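# Seat the blender jar on its base and start it

## Task

Put the blender jar onto its motor base so that the jar's square foot sits fully down over the square pad on the base's top, then press the round START key on the sloped front of the base once so that the green lamp next to it lights. The key only works while the jar is seated; pressing it again or lifting the jar turns the blender off. It is done when the jar is seated, the lamp is lit and the base stands upright on the table, with the hand released and moved away.

## Robot and tools

ROBOT. One arm on a base (possibly tilted against the table, perhaps on a mounting block that counts as arm for clearance) carrying a five-finger right hand. There is only one arm, so every command is a single row. Joint ranges in rad: shoulder pan -3.142 to 3.142, shoulder lift -6.283 to 6.283, elbow 0.000 to 3.142, wrists 1-3 -6.283 to 6.283. The elbow cannot fully straighten.

FRAMES. Scene frame: origin on the table top under the arm's base, +z up, +y to the left when facing along +x. Results report the hand point in this frame: end_effector_position (m), end_effector_quat_wxyz, and velocities (m/s, rad/s); at long reach the printed position can be off. The hand point sits 0.05 m in front of the palm, where index pad and thumb tip meet in a pinch. Its own axes: +z along the straight fingers, +y out of the palm, +x across the palm toward the little finger. Straight fingers extend 0.06-0.07 m past it along +z. Sideways the hand spans 0.08 m on the little-finger side; on the thumb side 0.02 m with the thumb in front of the palm, otherwise up to 0.09 m. A wrist bracket on the little-finger side stands 0.03 m proud along +y and 0.11 m across and can collide. Rotating (especially about x or y) shifts the hand point slightly.

THE ROW. Every motion argument is one list of 14 numbers, each in [-1, 1], in this order: dx, dy, dz, rx, ry, rz, little, ring, middle, index, thumb_bend, thumb_turn, force_limit, speed.
- dx..rz: an offset, not a pose, expressed in the hand point's own axes, counted from the hand point pose in the most recent result that showed it (before any such result in the scene, or for a second call in the same reply, counted from where the robot is as the action begins). 1.0 equals 0.6 m of translation or 180 degrees; rx, ry, rz form one rotation vector. All zeros drives the arm back to that reference pose; it is not a pause.
- little, ring, middle, index, thumb_bend: absolute finger targets, +1 straight/open, -1 fully curled/bent. thumb_turn: +1 beside the palm, -1 in front of the palm facing the fingers. A pinch is roughly index -0.22, thumb_bend -0.75, thumb_turn -0.57.
- force_limit: closing stops at a fingertip load rising linearly from about 0 N at -1 to 10 N at +1 (15 N for the two thumb motors); it never limits opening. speed: near zero at -1 up to full at +1 (a full finger stroke in 0.6 s). Close at -0.9 or slower for a soft grip, since fast fingers overshoot.

TOOLS.
- execute_actions {"actions": [...], "pictures": bool}. Empty list: just report the state. One action {"rows": [[14 numbers], ...], "steps": n}: up to 15 rows and at most 15 steps of 1/30 s (default 15); each row is one step, the last repeats. Every row is measured from the same reference pose, not from the row before. One wait {"steps": n}, up to 300, counted from the previous result. A refused call sends nothing.
- move {"target": [14 numbers], "speed": m/s 0.002-0.5 (default 0.25; turning up to twice that in rad/s), "stop_force": N 13-80, optional}. Drives the hand point straight toward the target offset over 0.5-10 s (cut off at 10 s); the hand numbers are sent at the start. It does not avoid obstacles and may overshoot the speed near full reach. stop_force ends the path when the wrist sensor reads that much extra resistance along the line to the target for two steps, then backs off two steps and holds; pressing may briefly exceed it. Use a very low speed with it, avoid it on moves that rotate, and omit it when pulling away from a surface. The result adds a move: line: done, off_target, moving, held, fault or contact, plus limits (paced = pose clipped, held = some steps blocked) and distance from target.
- wait {"seconds": 0-10}: lets time run with nothing new sent.
- zoom_image {"camera": cam_head_left | cam_head_right | cam_wrist, "region": [x0, y0, x1, y1]} pixel box, at most 504x504. Images: cam_head_left 504x504, cam_head_right 504x504, cam_wrist 616x616.
- show_instructions {}: shows the reference image pages.
- finished_scene {"scene": number of the current scene}: ends and grades it, irreversibly.

RESULT LINES. Per step the commanded pose is clipped to 100 mm and 16 degrees from the measured one; motion lags about 0.17 s, so big moves may end short - check the pose and send the rest. "pose unreachable" and HELD mark steps the clearance check altered or blocked. "Hand target" is where the controller is heading. hand_measured, hand_stopped_by (moving, target, force, stalled, fault), hand_load_n (positive when pushed open) list the six motors in row order. A finger motor moves only when its target changes by 0.01 or more, then locks at 15 N or more; resend the same numbers to keep a grip. A lost grip shows as loads near 0. Wrist force/torque are in hand axes, noisy (offset up to about 5.5 N, noise up to 3.4 N), saturate near 100 N; "no reading" is normal at the start.

AVOID. Torque at joint load limits (shoulder 310, elbow 141, wrists 50.7 N m) or 150 N anywhere causes a 10 s fault stop. The arm is stiff: aim only slightly past a firm contact. MOTOR HOT appears at 70 °C; 85 °C brakes the arm. Never knock anything off the table, keep the base upright, don't drop or slam the jar, and expect occasional small pushes on loose objects. Wrap-grip objects 0.035-0.08 m across with the thumb turned in first.

Each tool is called after "Emit:" by a JSON object that holds its "name" and its "arguments".

Reference images:

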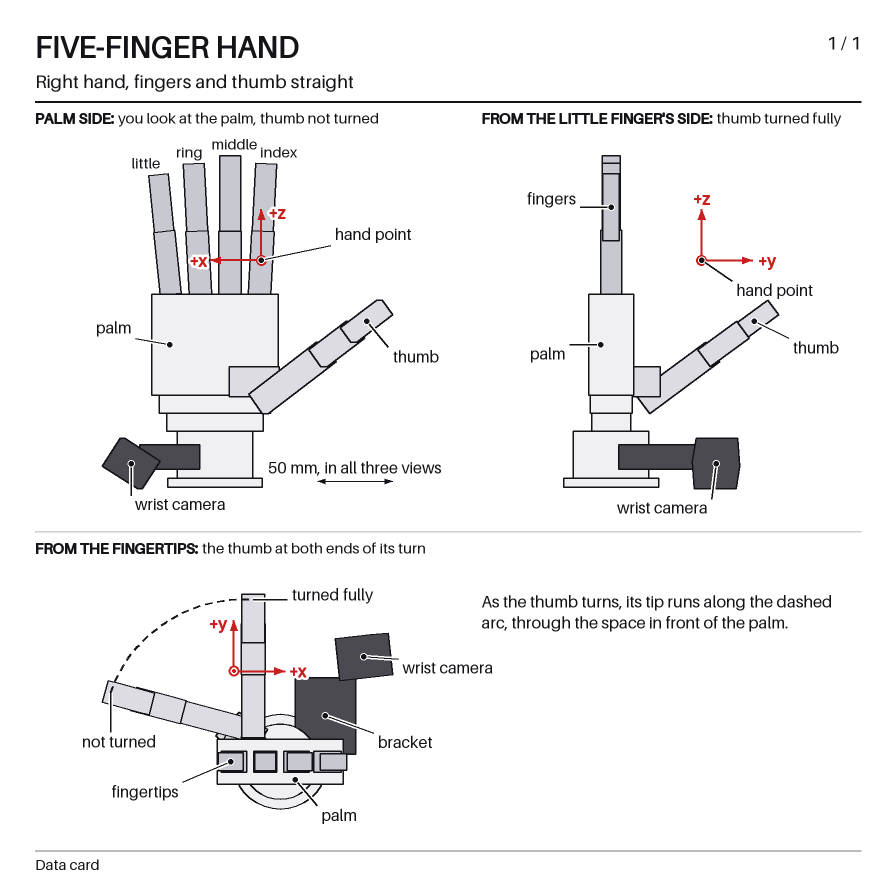

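## Session

Emit:
{"name": "execute_actions", "arguments": {"actions": []}}

Scene clock: 0.00 s of 6600.00 s.
end_effector_position=(+1.1981, +0.3880, +0.1489) hand_measured=(+1.000, +1.000, +1.000, +1.000, +1.000, +1.000) hand_load_n=(+0.0, +0.0, +0.0, +0.0, +0.0, +0.0) hand_stopped_by=(target, target, target, target, target, target) hand_force_limit=0.00 hand_speed=-0.80 end_effector_quat_wxyz=(+0.281, +0.456, +0.709, +0.459) end_effector_velocity=(-0.000, -0.000, +0.001) end_effector_angular_velocity=(-0.000, -0.000, -0.001)
Joint positions: [ 0.126 -0.568  1.029 -0.002  1.285 -0.12 ]
Joint velocities: [-0.    -0.001  0.     0.     0.001  0.   ]
Wrist force (N, on the end effector, along its own x y z axes, offset not removed): no reading
Wrist torque (N m, same axes, about the end effector's origin, offset not removed): no reading
Hand target: +1.198, +0.388, +0.149; +0.281, +0.456, +0.709, +0.459

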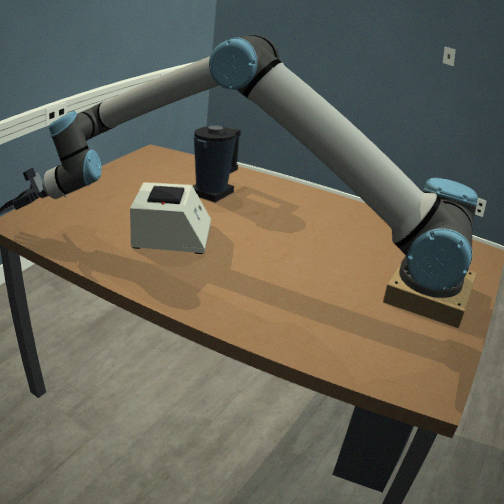

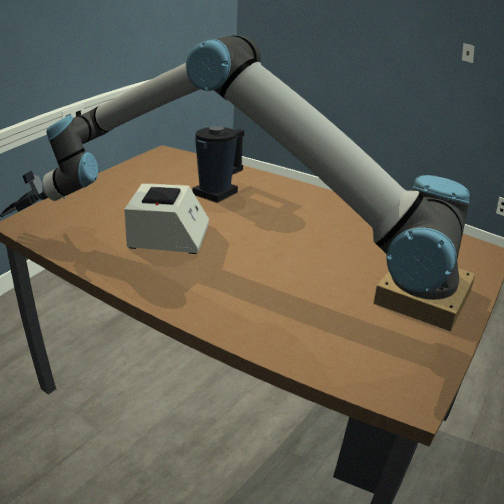

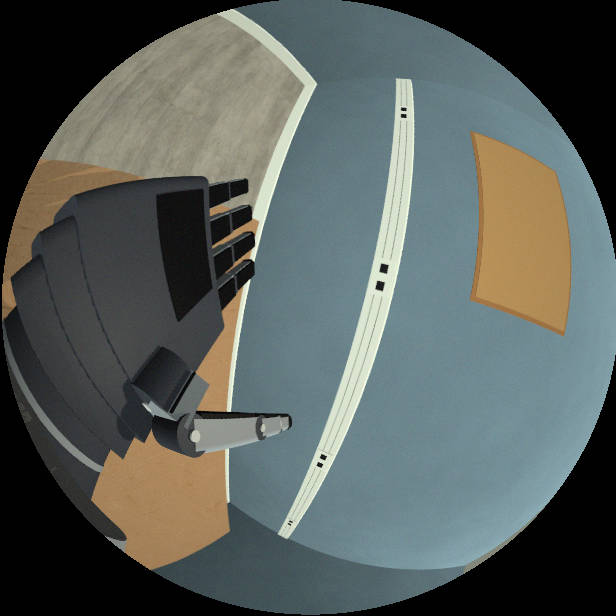

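Emit:
{"name": "move", "arguments": {"target": [-0.2,0.287,-0.976,0.36,0,0,1,1,1,1,1,-1,0,0], "speed": 0.3}}

Scene clock: 7.67 s of 6600.00 s.
end_effector_position=(+0.8383, +0.0776, +0.5497) hand_measured=(+1.000, +1.000, +1.000, +1.000, +1.000, -1.000) hand_load_n=(+0.0, +0.0, +0.0, +0.0, +0.0, +0.0) hand_stopped_by=(target, target, target, target, target, target) hand_force_limit=0.00 hand_speed=0.00 end_effector_quat_wxyz=(-0.006, +0.536, +0.844, +0.007) end_effector_velocity=(-0.001, -0.001, +0.001) end_effector_angular_velocity=(-0.002, +0.003, -0.000)
Joint positions: [-0.132 -1.043  0.959  1.663  1.556 -0.566]
Joint velocities: [-0.001 -0.001 -0.     0.004  0.002 -0.001]
Wrist force (N, on the end effector, along its own x y z axes, offset not removed): [-0.1 -4.3 1.4]
Wrist torque (N m, same axes, about the end effector's origin, offset not removed): [-0.78 0.01 0.31]
Hand target: +0.838, +0.078, +0.550; -0.006, +0.536, +0.844, +0.007
Off the commanded pose: 0.001 m, 0 deg.
After step 90, 1.97 s passed at rest.
move: done

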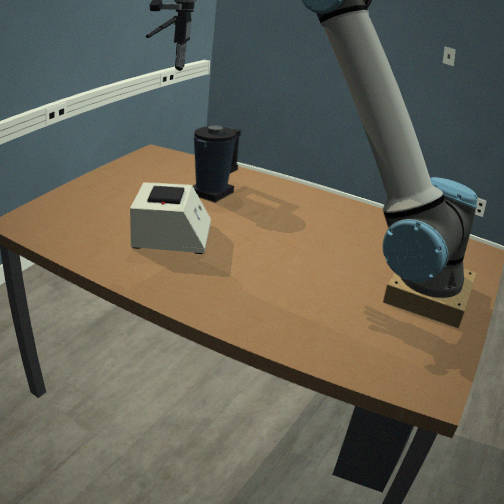

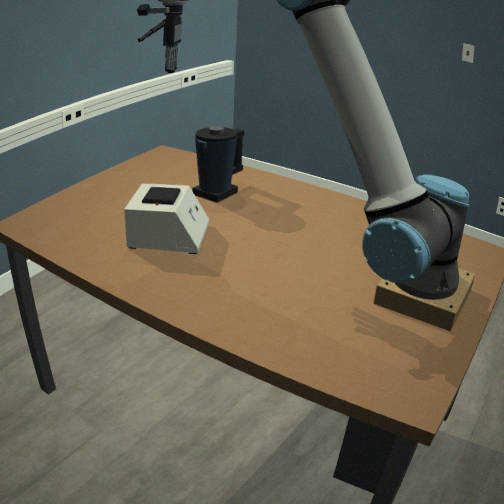

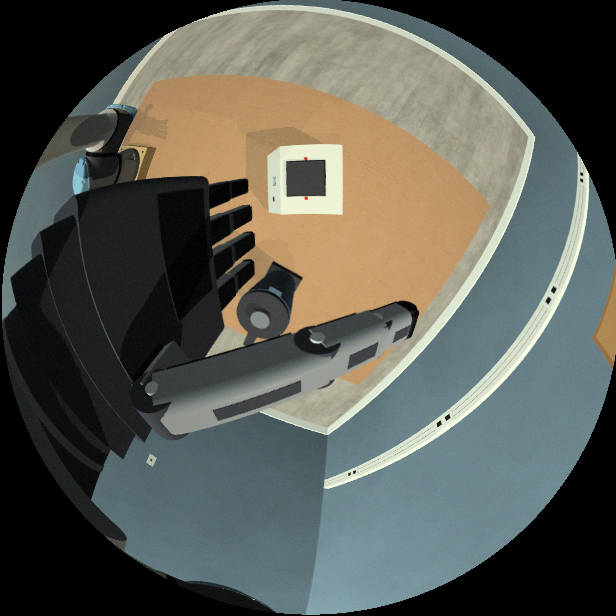

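Emit:
{"name": "move", "arguments": {"target": [-0.63,-0.15,0.1,0,0,0,1,1,1,1,1,1,0,0], "speed": 0.3}}

Scene clock: 13.87 s of 6600.00 s.
end_effector_position=(+0.9176, -0.3016, +0.4823) hand_measured=(+1.000, +1.000, +1.000, +1.000, +1.000, +1.000) hand_load_n=(+0.0, +0.0, +0.0, +0.0, +0.0, +0.0) hand_stopped_by=(target, target, target, target, target, target) hand_force_limit=0.00 hand_speed=0.00 end_effector_quat_wxyz=(-0.006, +0.536, +0.844, +0.007) end_effector_velocity=(+0.001, -0.002, -0.001) end_effector_angular_velocity=(-0.000, +0.002, +0.001)
Joint positions: [-0.54  -0.763  0.61   1.737  1.561 -0.973]
Joint velocities: [-0.001  0.006 -0.009  0.005  0.001 -0.002]
Wrist force (N, on the end effector, along its own x y z axes, offset not removed): [0.4 -0.1 -2.3]
Wrist torque (N m, same axes, about the end effector's origin, offset not removed): [0.20 -0.04 0.40]
Hand target: +0.918, -0.302, +0.482; -0.006, +0.536, +0.844, +0.007
Off the commanded pose: 0.000 m, 0 deg.
After step 90, 1.27 s passed at rest.
move: done

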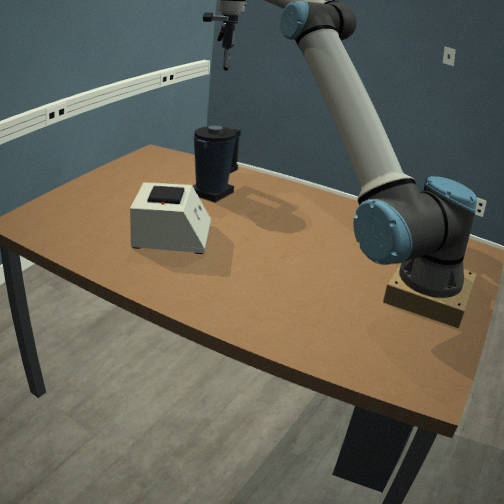

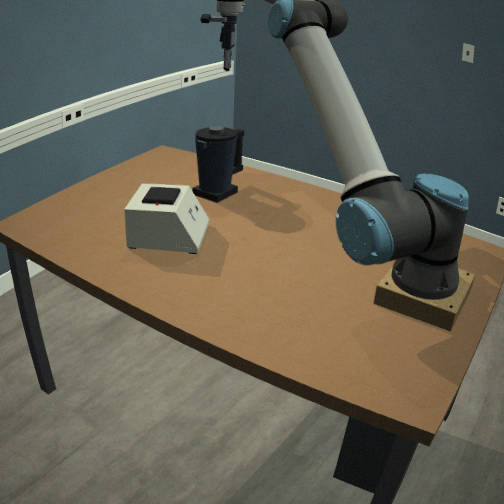

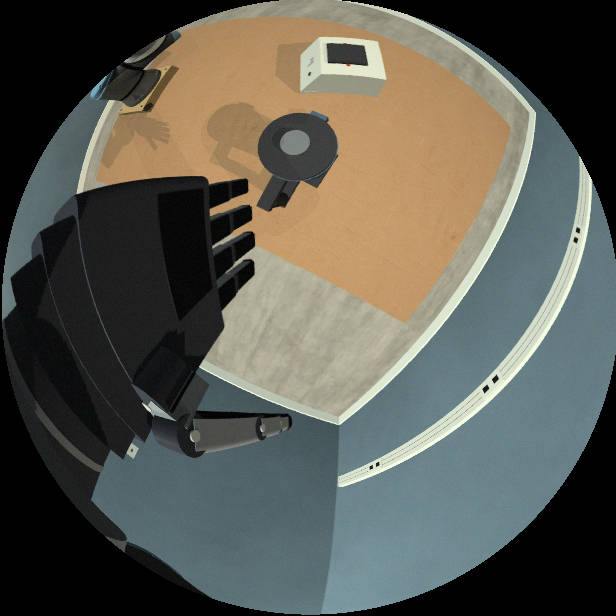

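Emit:
{"name": "move", "arguments": {"target": [0.275,-0.457,0.437,-0.28,-0.441,-0.28,1,1,1,1,1,1,0,0], "speed": 0.25}}

Scene clock: 27.60 s of 6600.00 s.
end_effector_position=(+0.5977, -0.2641, +0.2223) hand_measured=(+1.000, +1.000, +1.000, +1.000, +1.000, +1.000) hand_load_n=(+0.0, +0.0, +0.0, +0.0, +0.0, +0.0) hand_stopped_by=(target, target, target, target, target, target) hand_force_limit=0.00 hand_speed=0.00 end_effector_quat_wxyz=(+0.705, +0.006, +0.709, +0.007) end_effector_velocity=(+0.000, -0.001, -0.000) end_effector_angular_velocity=(-0.001, -0.015, -0.000)
Joint positions: [-1.166 -1.281  2.387 -1.086  0.409 -1.575]
Joint velocities: [ 0.     0.005  0.007 -0.049  0.     0.033]
Wrist force (N, on the end effector, along its own x y z axes, offset not removed): [0.5 2.0 -0.4]
Wrist torque (N m, same axes, about the end effector's origin, offset not removed): [0.16 0.06 0.55]
Hand target: +0.598, -0.264, +0.222; +0.706, +0.006, +0.708, +0.007
Off the commanded pose: 0.001 m, 0 deg.
After step 90, 6.40 s passed at rest.
move: done

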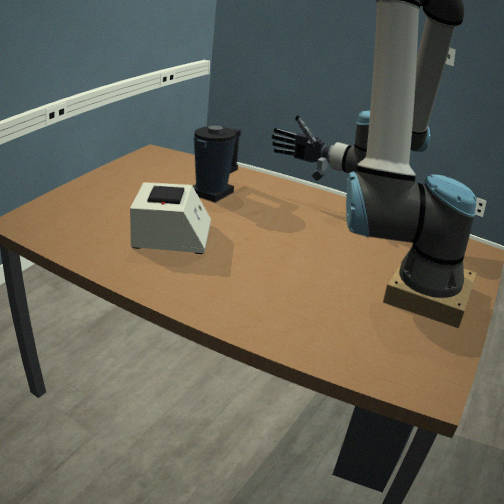

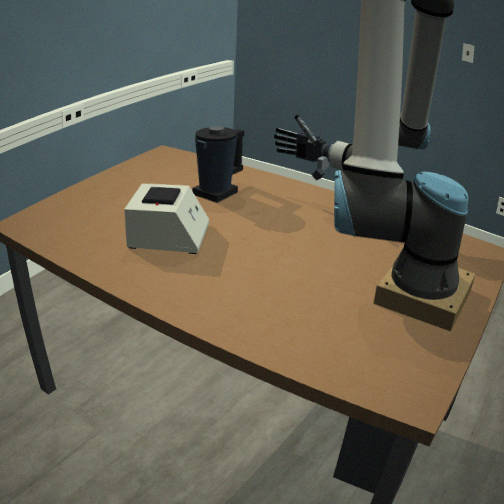

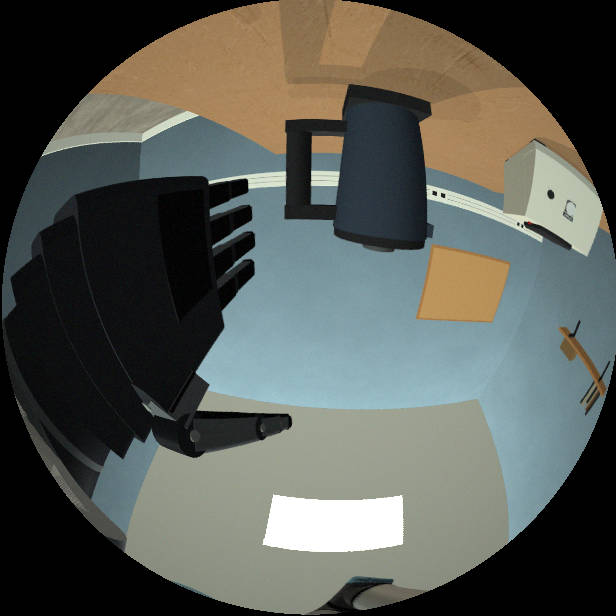

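Emit:
{"name": "move", "arguments": {"target": [0.095,0,0.22,0,0,0,1,1,1,1,1,1,0,0], "speed": 0.15}}

Scene clock: 32.53 s of 6600.00 s.
end_effector_position=(+0.7293, -0.2629, +0.1647) hand_measured=(+1.000, +1.000, +1.000, +1.000, +1.000, +1.000) hand_load_n=(+0.0, +0.0, +0.0, +0.0, +0.0, +0.0) hand_stopped_by=(target, target, target, target, target, target) hand_force_limit=0.00 hand_speed=0.00 end_effector_quat_wxyz=(+0.705, +0.006, +0.709, +0.007) end_effector_velocity=(+0.002, -0.000, -0.001) end_effector_angular_velocity=(+0.001, +0.001, -0.001)
Joint positions: [-0.929 -1.066  2.201 -1.122  0.646 -1.567]
Joint velocities: [ 0.003  0.004 -0.003  0.001  0.003  0.   ]
Wrist force (N, on the end effector, along its own x y z axes, offset not removed): [2.8 -5.6 -2.6]
Wrist torque (N m, same axes, about the end effector's origin, offset not removed): [-0.81 -0.34 0.43]
Hand target: +0.729, -0.263, +0.165; +0.705, +0.006, +0.709, +0.007
Off the commanded pose: 0.000 m, 0 deg.
After step 90, 0.47 s passed at rest.
move: done

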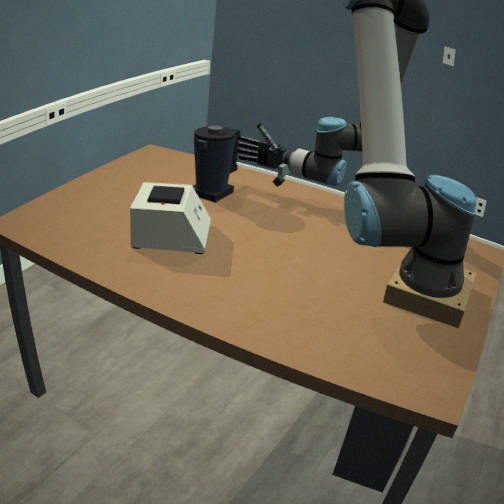

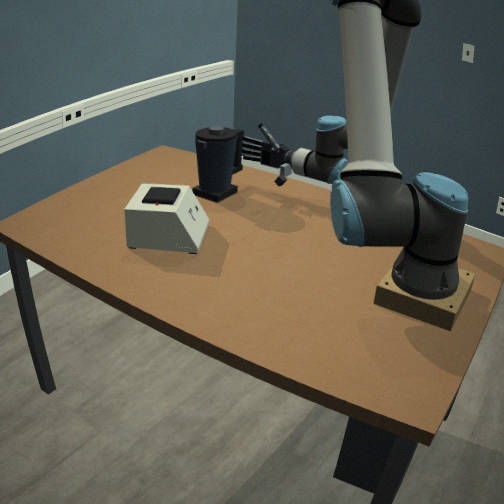

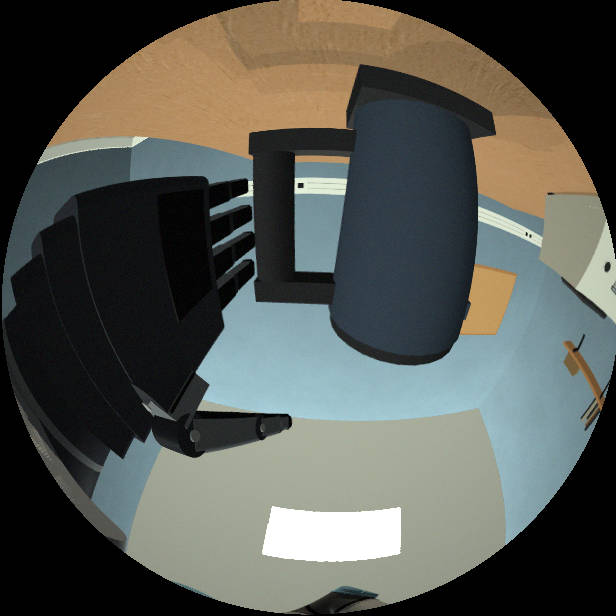

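Emit:
{"name": "move", "arguments": {"target": [0.017,-0.03,0,0,0,0,1,1,1,1,1,1,0,0], "speed": 0.1}}

Emit:
{"name": "move", "arguments": {"target": [0,0,0.15,0,0,0,1,1,1,1,1,1,0,0], "speed": 0.06}}

Scene clock: 35.83 s of 6600.00 s.
end_effector_position=(+0.7292, -0.2806, +0.1543) hand_measured=(+1.000, +1.000, +1.000, +1.000, +1.000, +1.000) hand_load_n=(+0.0, +0.0, +0.0, +0.0, +0.0, +0.0) hand_stopped_by=(target, target, target, target, target, target) hand_force_limit=0.00 hand_speed=0.00 end_effector_quat_wxyz=(+0.705, +0.006, +0.709, +0.007) end_effector_velocity=(+0.000, -0.002, -0.001) end_effector_angular_velocity=(+0.000, -0.000, -0.000)
Joint positions: [-0.949 -1.038  2.181 -1.129  0.626 -1.567]
Joint velocities: [-0.002  0.003 -0.002 -0.001 -0.002  0.   ]
Wrist force (N, on the end effector, along its own x y z axes, offset not removed): [5.4 -1.0 -0.5]
Wrist torque (N m, same axes, about the end effector's origin, offset not removed): [-0.19 -0.94 0.58]
Hand target: +0.729, -0.281, +0.154; +0.705, +0.006, +0.709, +0.007
Off the commanded pose: 0.000 m, 0 deg.
move: done

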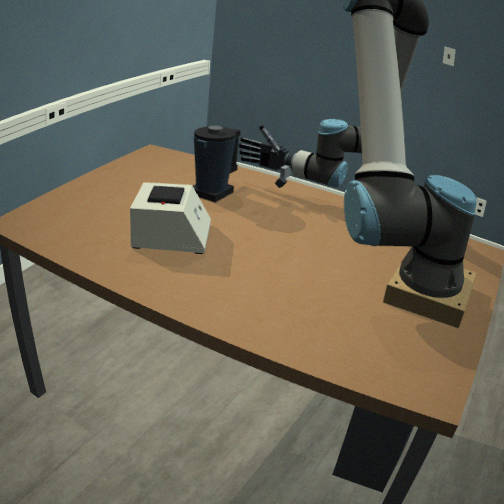

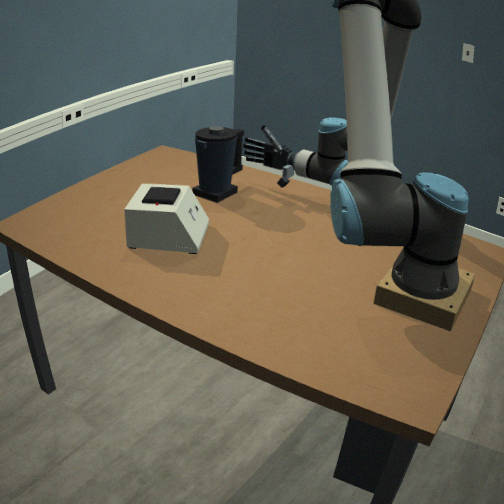

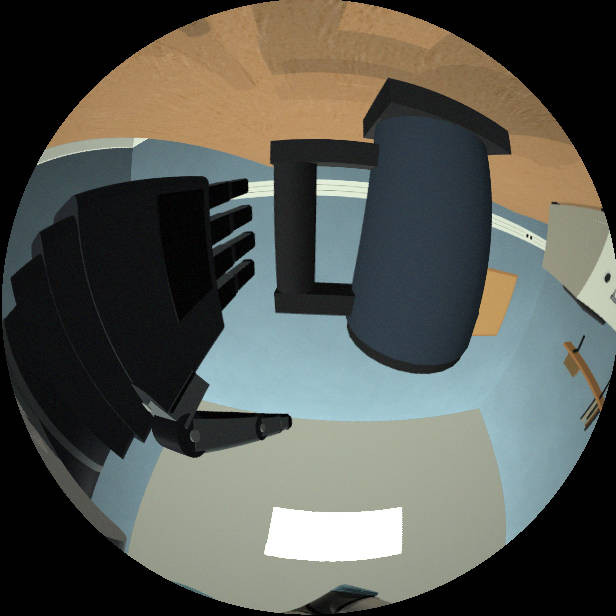

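Scene clock: 37.73 s of 6600.00 s.
end_effector_position=(+0.8191, -0.2805, +0.1538) hand_measured=(+1.000, +1.000, +1.000, +1.000, +1.000, +1.000) hand_load_n=(+0.0, +0.0, +0.0, +0.0, +0.0, +0.0) hand_stopped_by=(target, target, target, target, target, target) hand_force_limit=0.00 hand_speed=0.00 end_effector_quat_wxyz=(+0.705, +0.006, +0.709, +0.007) end_effector_velocity=(+0.001, +0.000, -0.001) end_effector_angular_velocity=(+0.002, +0.002, -0.001)
Joint positions: [-0.83  -0.97   2.029 -1.048  0.745 -1.565]
Joint velocities: [ 0.002  0.002 -0.002  0.002  0.003  0.   ]
Wrist force (N, on the end effector, along its own x y z axes, offset not removed): [4.3 -4.7 -3.9]
Wrist torque (N m, same axes, about the end effector's origin, offset not removed): [-0.75 -0.41 0.64]
Hand target: +0.819, -0.280, +0.154; +0.705, +0.006, +0.709, +0.007
Off the commanded pose: 0.000 m, 0 deg.
move: done

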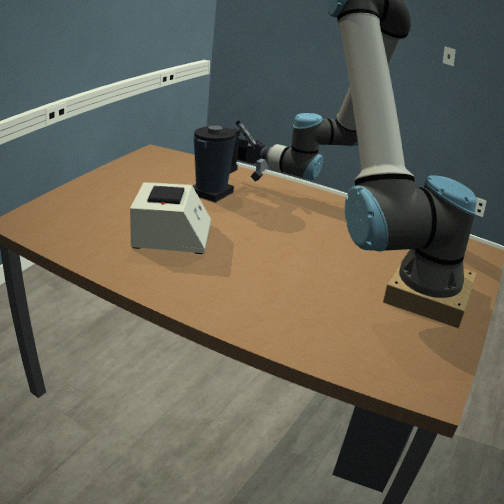

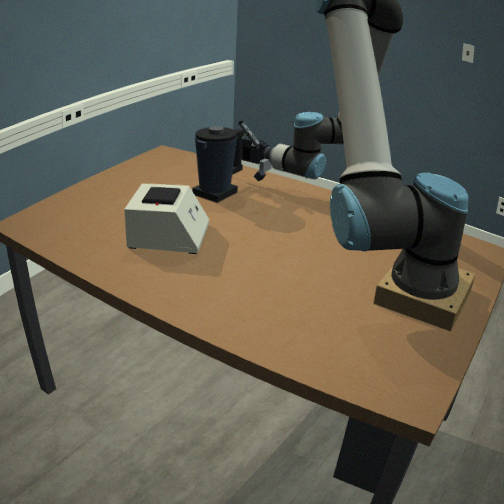

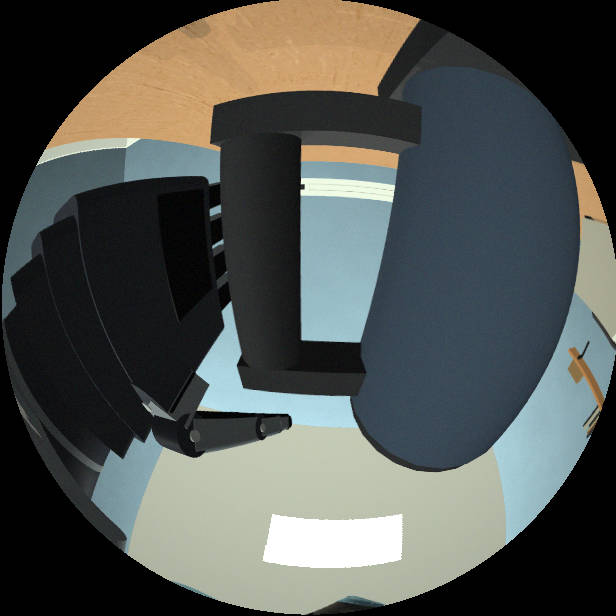

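Emit:
{"name": "move", "arguments": {"target": [0,0.02,0,0,0,0,1,1,1,1,0.5,-1,0.2,-0.3], "speed": 0.03}}

Emit:
{"name": "move", "arguments": {"target": [0,0,0,0,0,0,-1,-1,-1,-1,-1,-1,1,-0.5]}}

Scene clock: 42.17 s of 6600.00 s.
end_effector_position=(+0.8191, -0.2685, +0.1540) hand_measured=(+1.000, +1.000, +1.000, +1.000, +0.500, -1.000) hand_load_n=(+0.0, +0.0, +0.0, +0.0, +0.0, +0.0) hand_stopped_by=(target, target, target, target, target, target) hand_force_limit=0.20 hand_speed=-0.30 end_effector_quat_wxyz=(+0.705, +0.006, +0.709, +0.007) end_effector_velocity=(-0.000, -0.000, +0.000) end_effector_angular_velocity=(-0.000, -0.000, -0.002)
Joint positions: [-0.817 -0.976  2.042 -1.055  0.758 -1.565]
Joint velocities: [ 0.    -0.     0.    -0.     0.002 -0.   ]
Wrist force (N, on the end effector, along its own x y z axes, offset not removed): [-1.3 -3.5 1.9]
Wrist torque (N m, same axes, about the end effector's origin, offset not removed): [-0.75 0.44 0.28]
Hand target: +0.819, -0.268, +0.154; +0.705, +0.006, +0.709, +0.007
Off the commanded pose: 0.000 m, 0 deg.
move: done

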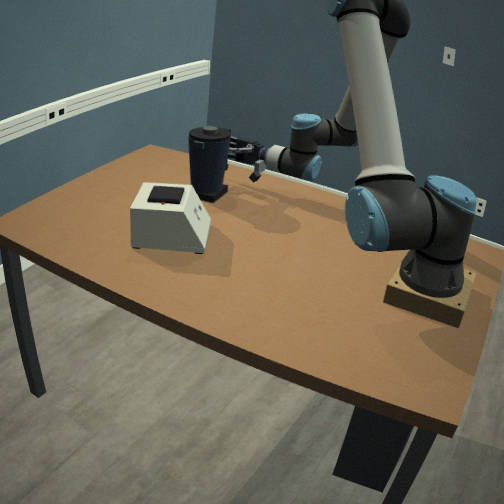

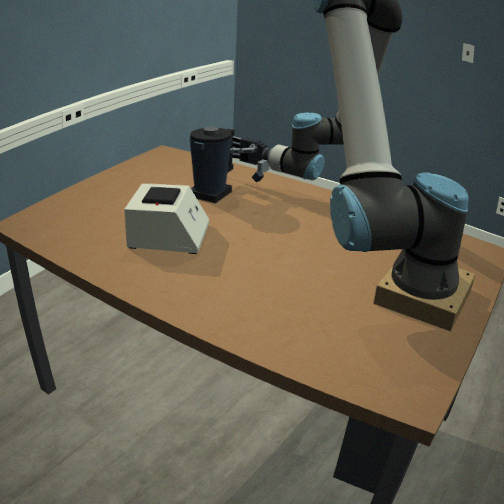

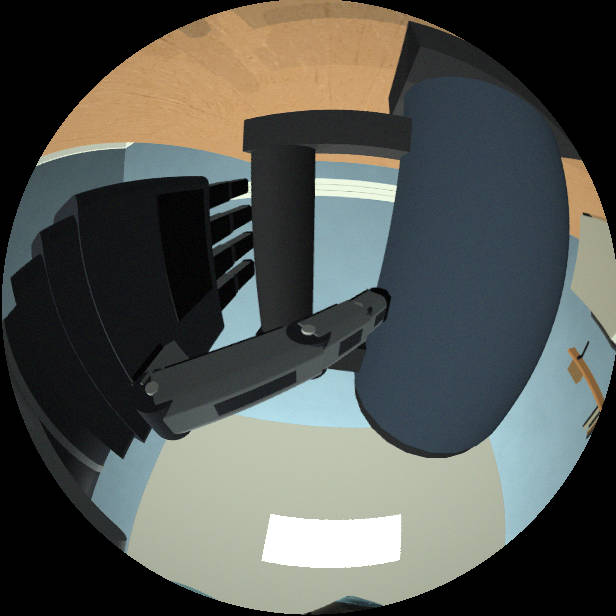

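Scene clock: 44.77 s of 6600.00 s.
end_effector_position=(+0.8191, -0.2685, +0.1540) hand_measured=(-0.936, -0.916, -0.296, -0.406, -0.368, -1.000) hand_load_n=(+11.5, +10.5, +10.5, +10.5, +15.0, -3.5) hand_stopped_by=(force, force, force, force, force, target) hand_force_limit=1.00 hand_speed=-0.50 end_effector_quat_wxyz=(+0.705, +0.006, +0.709, +0.007) end_effector_velocity=(-0.000, +0.000, -0.001) end_effector_angular_velocity=(+0.001, +0.001, -0.000)
Joint positions: [-0.817 -0.976  2.042 -1.055  0.758 -1.565]
Joint velocities: [ 0.     0.001  0.001  0.     0.    -0.   ]
Wrist force (N, on the end effector, along its own x y z axes, offset not removed): [-0.3 -2.9 -0.5]
Wrist torque (N m, same axes, about the end effector's origin, offset not removed): [-0.39 0.37 -0.51]
Hand target: +0.819, -0.268, +0.154; +0.705, +0.006, +0.709, +0.007
Off the commanded pose: 0.000 m, 0 deg.
move: done

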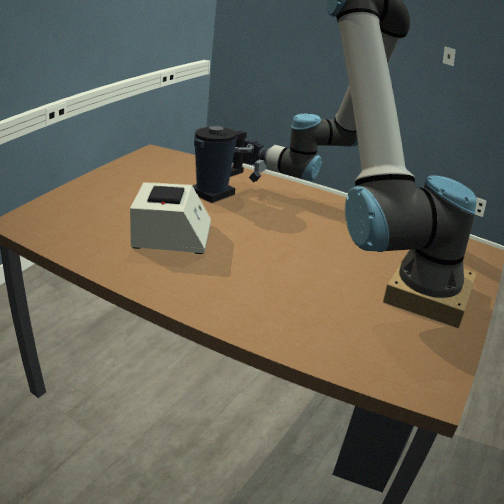

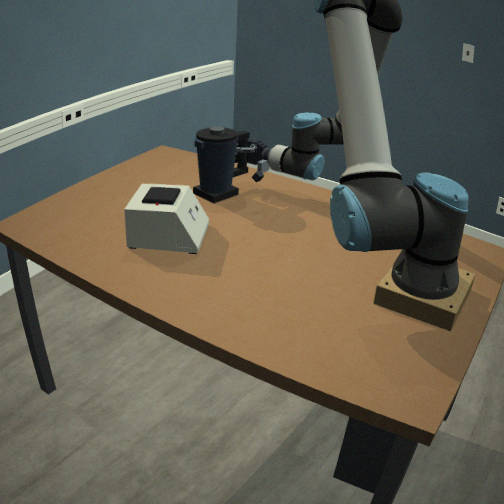

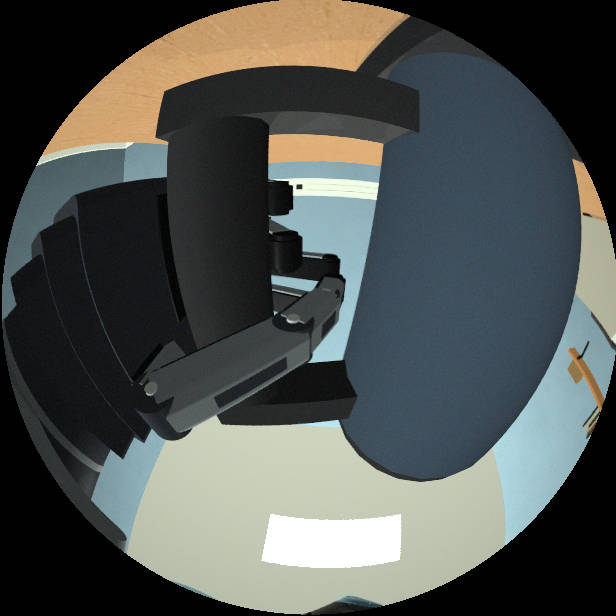

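Middle/index are blocked by the thumb; open thumb, close them, then re-close.

Emit:
{"name": "move", "arguments": {"target": [0,0,0,0,0,0,-1,-1,-1,-1,0.3,-1,1,-0.5]}}

Emit:
{"name": "move", "arguments": {"target": [0,0,0,0,0,0,-1,-1,-0.98,-0.98,0.3,-1,1,-0.5]}}

Emit:
{"name": "move", "arguments": {"target": [0,0,0,0,0,0,-1,-1,-0.98,-0.98,-1,-1,1,-0.5]}}

Scene clock: 49.07 s of 6600.00 s.
end_effector_position=(+0.8191, -0.2685, +0.1540) hand_measured=(-0.936, -0.916, -0.298, -0.406, +0.068, -1.000) hand_load_n=(+9.5, +10.0, +0.0, +0.0, -16.5, -1.0) hand_stopped_by=(force, force, force, force, moving, target) hand_force_limit=1.00 hand_speed=-0.50 end_effector_quat_wxyz=(+0.705, +0.006, +0.709, +0.007) end_effector_velocity=(+0.000, -0.000, -0.000) end_effector_angular_velocity=(-0.000, +0.000, -0.000)
Joint positions: [-0.817 -0.976  2.042 -1.055  0.758 -1.565]
Joint velocities: [-0.     0.001 -0.    -0.     0.    -0.   ]
Wrist force (N, on the end effector, along its own x y z axes, offset not removed): [-3.2 -9.7 3.3]
Wrist torque (N m, same axes, about the end effector's origin, offset not removed): [-1.21 -0.02 0.87]
Hand target: +0.819, -0.268, +0.154; +0.705, +0.006, +0.709, +0.007
Off the commanded pose: 0.000 m, 0 deg.
After step 90, 0.13 s passed at rest.
move: done

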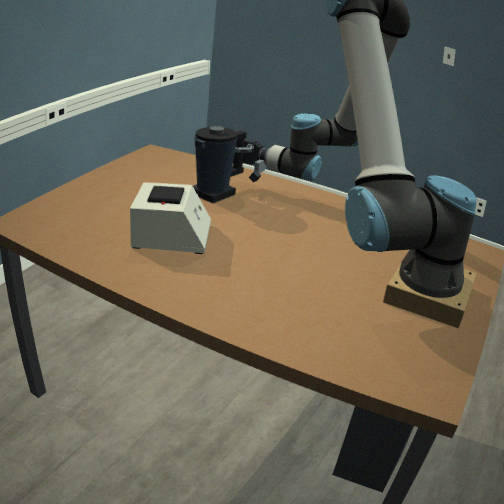

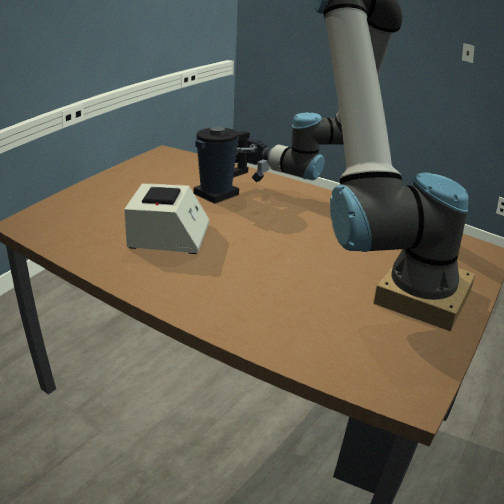

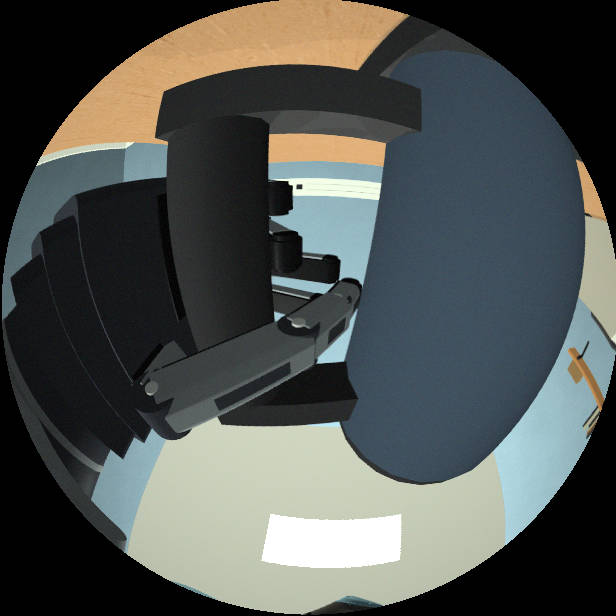

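Scene clock: 50.13 s of 6600.00 s.
end_effector_position=(+0.8191, -0.2685, +0.1540) hand_measured=(-0.936, -0.918, -0.962, -0.954, +0.300, -1.000) hand_load_n=(+0.0, +0.0, +9.5, +2.5, +0.5, +0.0) hand_stopped_by=(force, force, force, force, target, target) hand_force_limit=1.00 hand_speed=-0.50 end_effector_quat_wxyz=(+0.705, +0.006, +0.709, +0.007) end_effector_velocity=(+0.000, -0.000, +0.002) end_effector_angular_velocity=(-0.001, -0.002, +0.000)
Joint positions: [-0.817 -0.976  2.042 -1.055  0.758 -1.565]
Joint velocities: [ 0.    -0.002 -0.001 -0.    -0.     0.001]
Wrist force (N, on the end effector, along its own x y z axes, offset not removed): [8.2 -6.0 2.9]
Wrist torque (N m, same axes, about the end effector's origin, offset not removed): [-1.16 -0.77 -0.14]
Hand target: +0.819, -0.268, +0.154; +0.705, +0.006, +0.709, +0.007
Off the commanded pose: 0.000 m, 0 deg.
move: done

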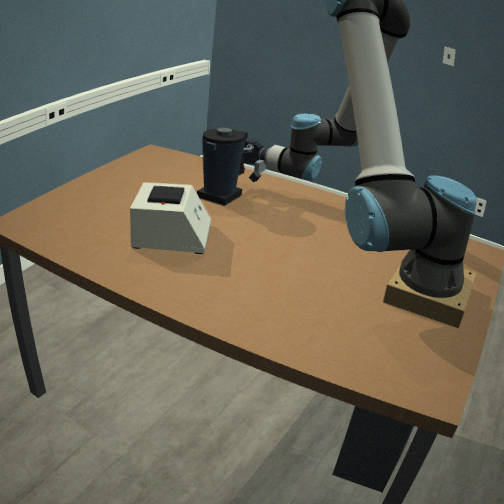

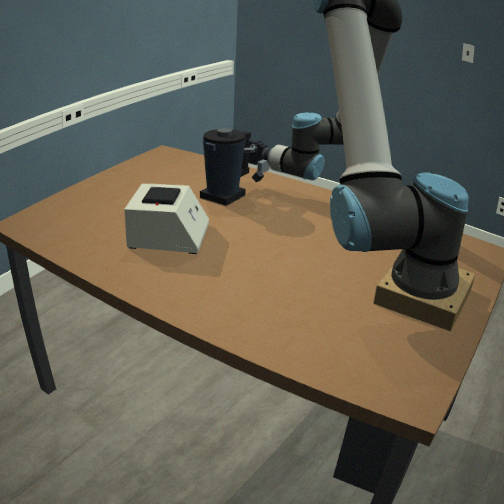

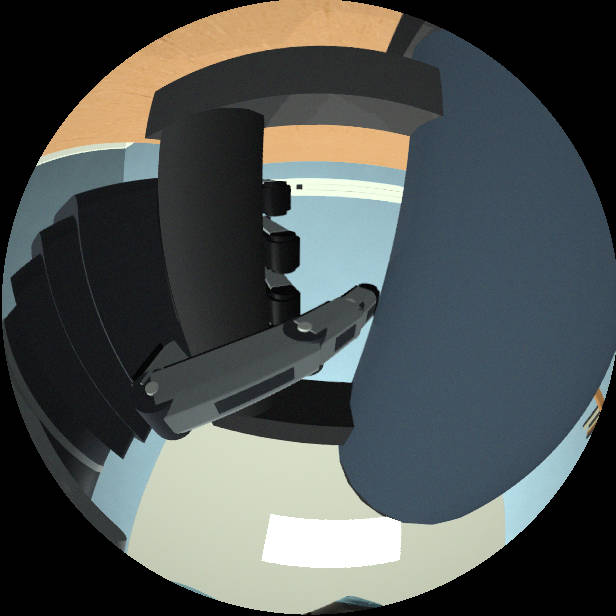

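Scene clock: 51.00 s of 6600.00 s.
end_effector_position=(+0.8191, -0.2685, +0.1540) hand_measured=(-0.936, -0.918, -0.962, -0.954, +0.028, -1.000) hand_load_n=(+0.0, +0.0, +8.5, +1.5, +15.5, +4.0) hand_stopped_by=(force, force, force, force, force, target) hand_force_limit=1.00 hand_speed=-0.50 end_effector_quat_wxyz=(+0.705, +0.006, +0.709, +0.007) end_effector_velocity=(+0.001, -0.001, -0.000) end_effector_angular_velocity=(-0.000, +0.000, -0.001)
Joint positions: [-0.817 -0.976  2.042 -1.055  0.758 -1.565]
Joint velocities: [ 0.     0.001 -0.001  0.     0.001 -0.   ]
Wrist force (N, on the end effector, along its own x y z axes, offset not removed): [8.3 0.2 -6.5]
Wrist torque (N m, same axes, about the end effector's origin, offset not removed): [0.26 -0.22 -0.30]
Hand target: +0.819, -0.268, +0.154; +0.705, +0.006, +0.709, +0.007
Off the commanded pose: 0.000 m, 0 deg.
move: done

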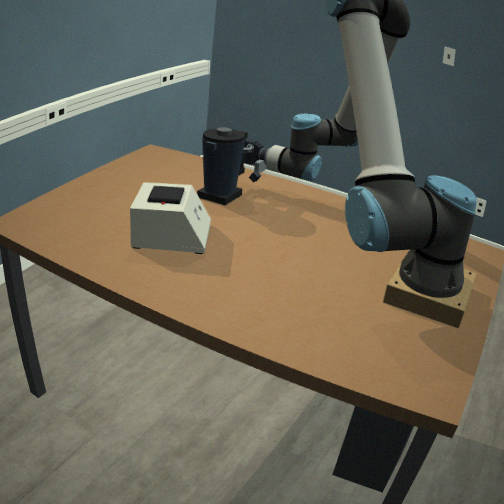

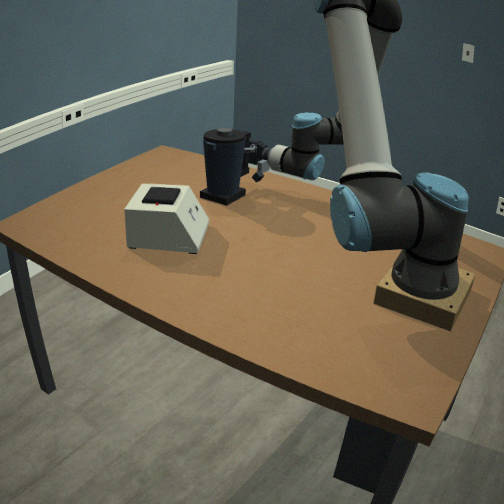

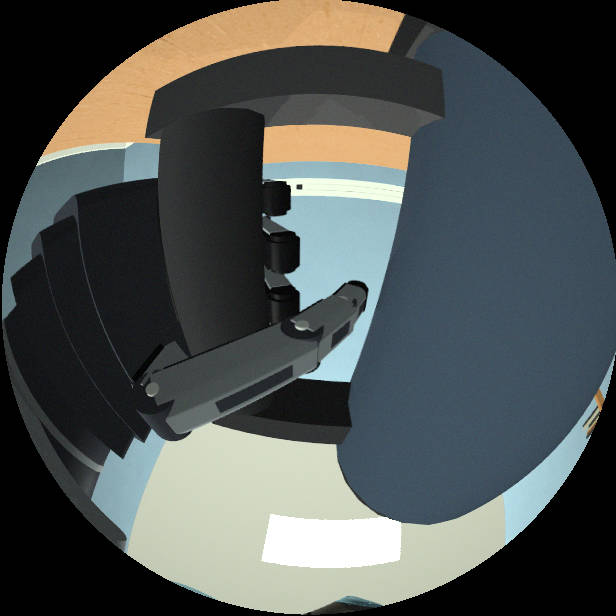

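Retighten and lift.

Emit:
{"name": "move", "arguments": {"target": [0,0,0,0,0,0,-0.985,-0.985,-1,-1,-1,-1,1,-0.5]}}

Emit:
{"name": "move", "arguments": {"target": [-0.37,0,0,0,0,0,-0.985,-0.985,-1,-1,-1,-1,1,-0.5], "speed": 0.1}}

Scene clock: 53.60 s of 6600.00 s.
end_effector_position=(+0.8191, -0.2685, +0.1540) hand_measured=(-0.984, -0.976, -0.966, -0.974, +0.028, -1.000) hand_load_n=(+0.0, +11.0, +9.5, +10.5, +15.0, +4.0) hand_stopped_by=(target, force, force, force, force, target) hand_force_limit=1.00 hand_speed=-0.50 end_effector_quat_wxyz=(+0.705, +0.006, +0.709, +0.007) end_effector_velocity=(+0.001, -0.001, +0.001) end_effector_angular_velocity=(-0.000, -0.002, -0.000)
Joint positions: [-0.817 -0.976  2.042 -1.055  0.758 -1.565]
Joint velocities: [ 0.     0.    -0.002  0.     0.     0.001]
Wrist force (N, on the end effector, along its own x y z axes, offset not removed): [18.2 -1.9 1.2]
Wrist torque (N m, same axes, about the end effector's origin, offset not removed): [-0.25 -1.86 0.05]
Hand target: +0.819, -0.268, +0.154; +0.705, +0.006, +0.709, +0.007
Off the commanded pose: 0.000 m, 0 deg.
move: done

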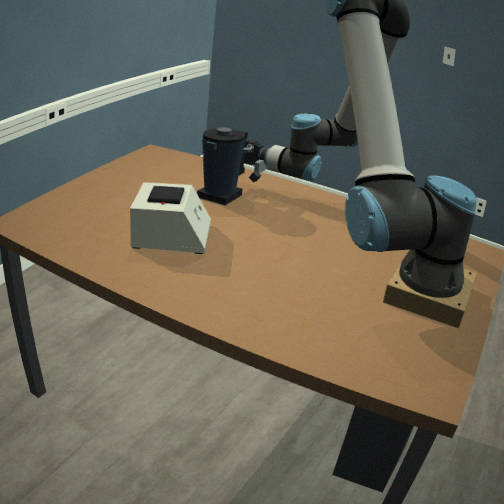

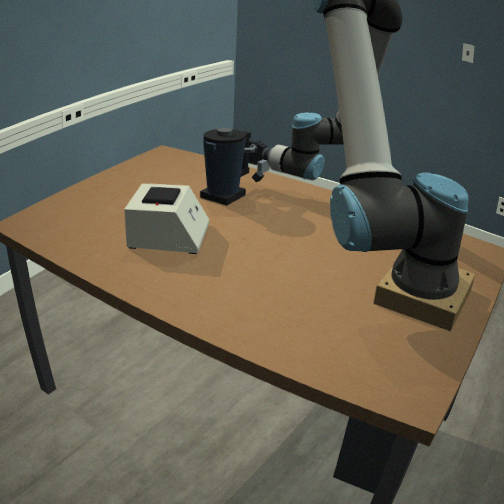

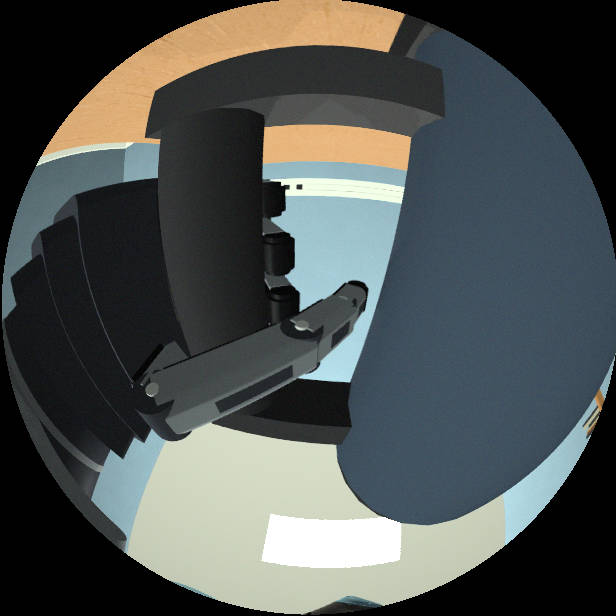

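Scene clock: 56.27 s of 6600.00 s.
end_effector_position=(+0.8203, -0.2727, +0.3758) hand_measured=(-0.984, -0.976, -0.966, -0.974, +0.028, -1.000) hand_load_n=(+0.0, +11.0, +9.5, +10.5, +15.0, +4.0) hand_stopped_by=(target, force, force, force, force, target) hand_force_limit=1.00 hand_speed=-0.50 end_effector_quat_wxyz=(+0.705, +0.006, +0.709, +0.007) end_effector_velocity=(+0.001, -0.001, +0.003) end_effector_angular_velocity=(-0.002, -0.001, -0.000)
Joint positions: [-0.818 -1.277  1.953 -0.665  0.757 -1.564]
Joint velocities: [-0.    -0.001 -0.004  0.004  0.    -0.001]
Wrist force (N, on the end effector, along its own x y z axes, offset not removed): [10.2 -2.3 -6.6]
Wrist torque (N m, same axes, about the end effector's origin, offset not removed): [0.03 -0.39 -0.33]
Hand target: +0.820, -0.273, +0.376; +0.705, +0.006, +0.709, +0.007
Off the commanded pose: 0.000 m, 0 deg.
move: done

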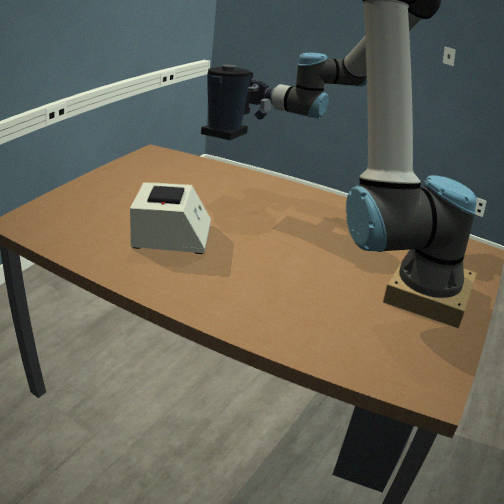

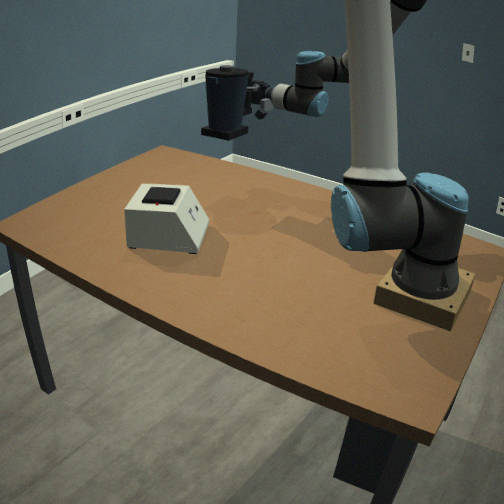

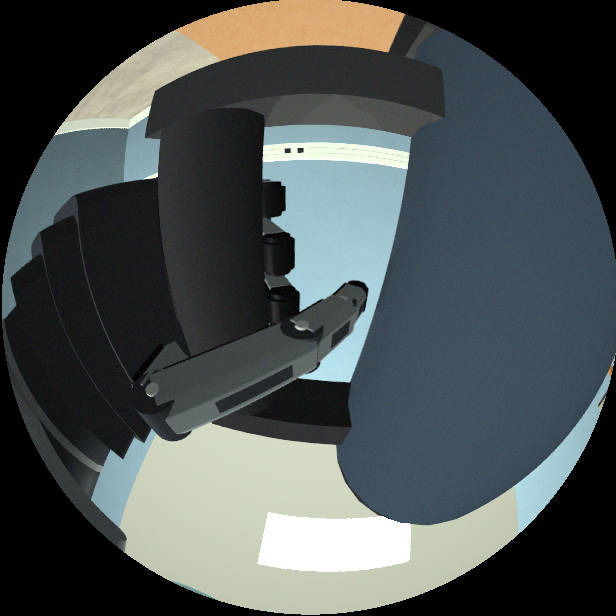

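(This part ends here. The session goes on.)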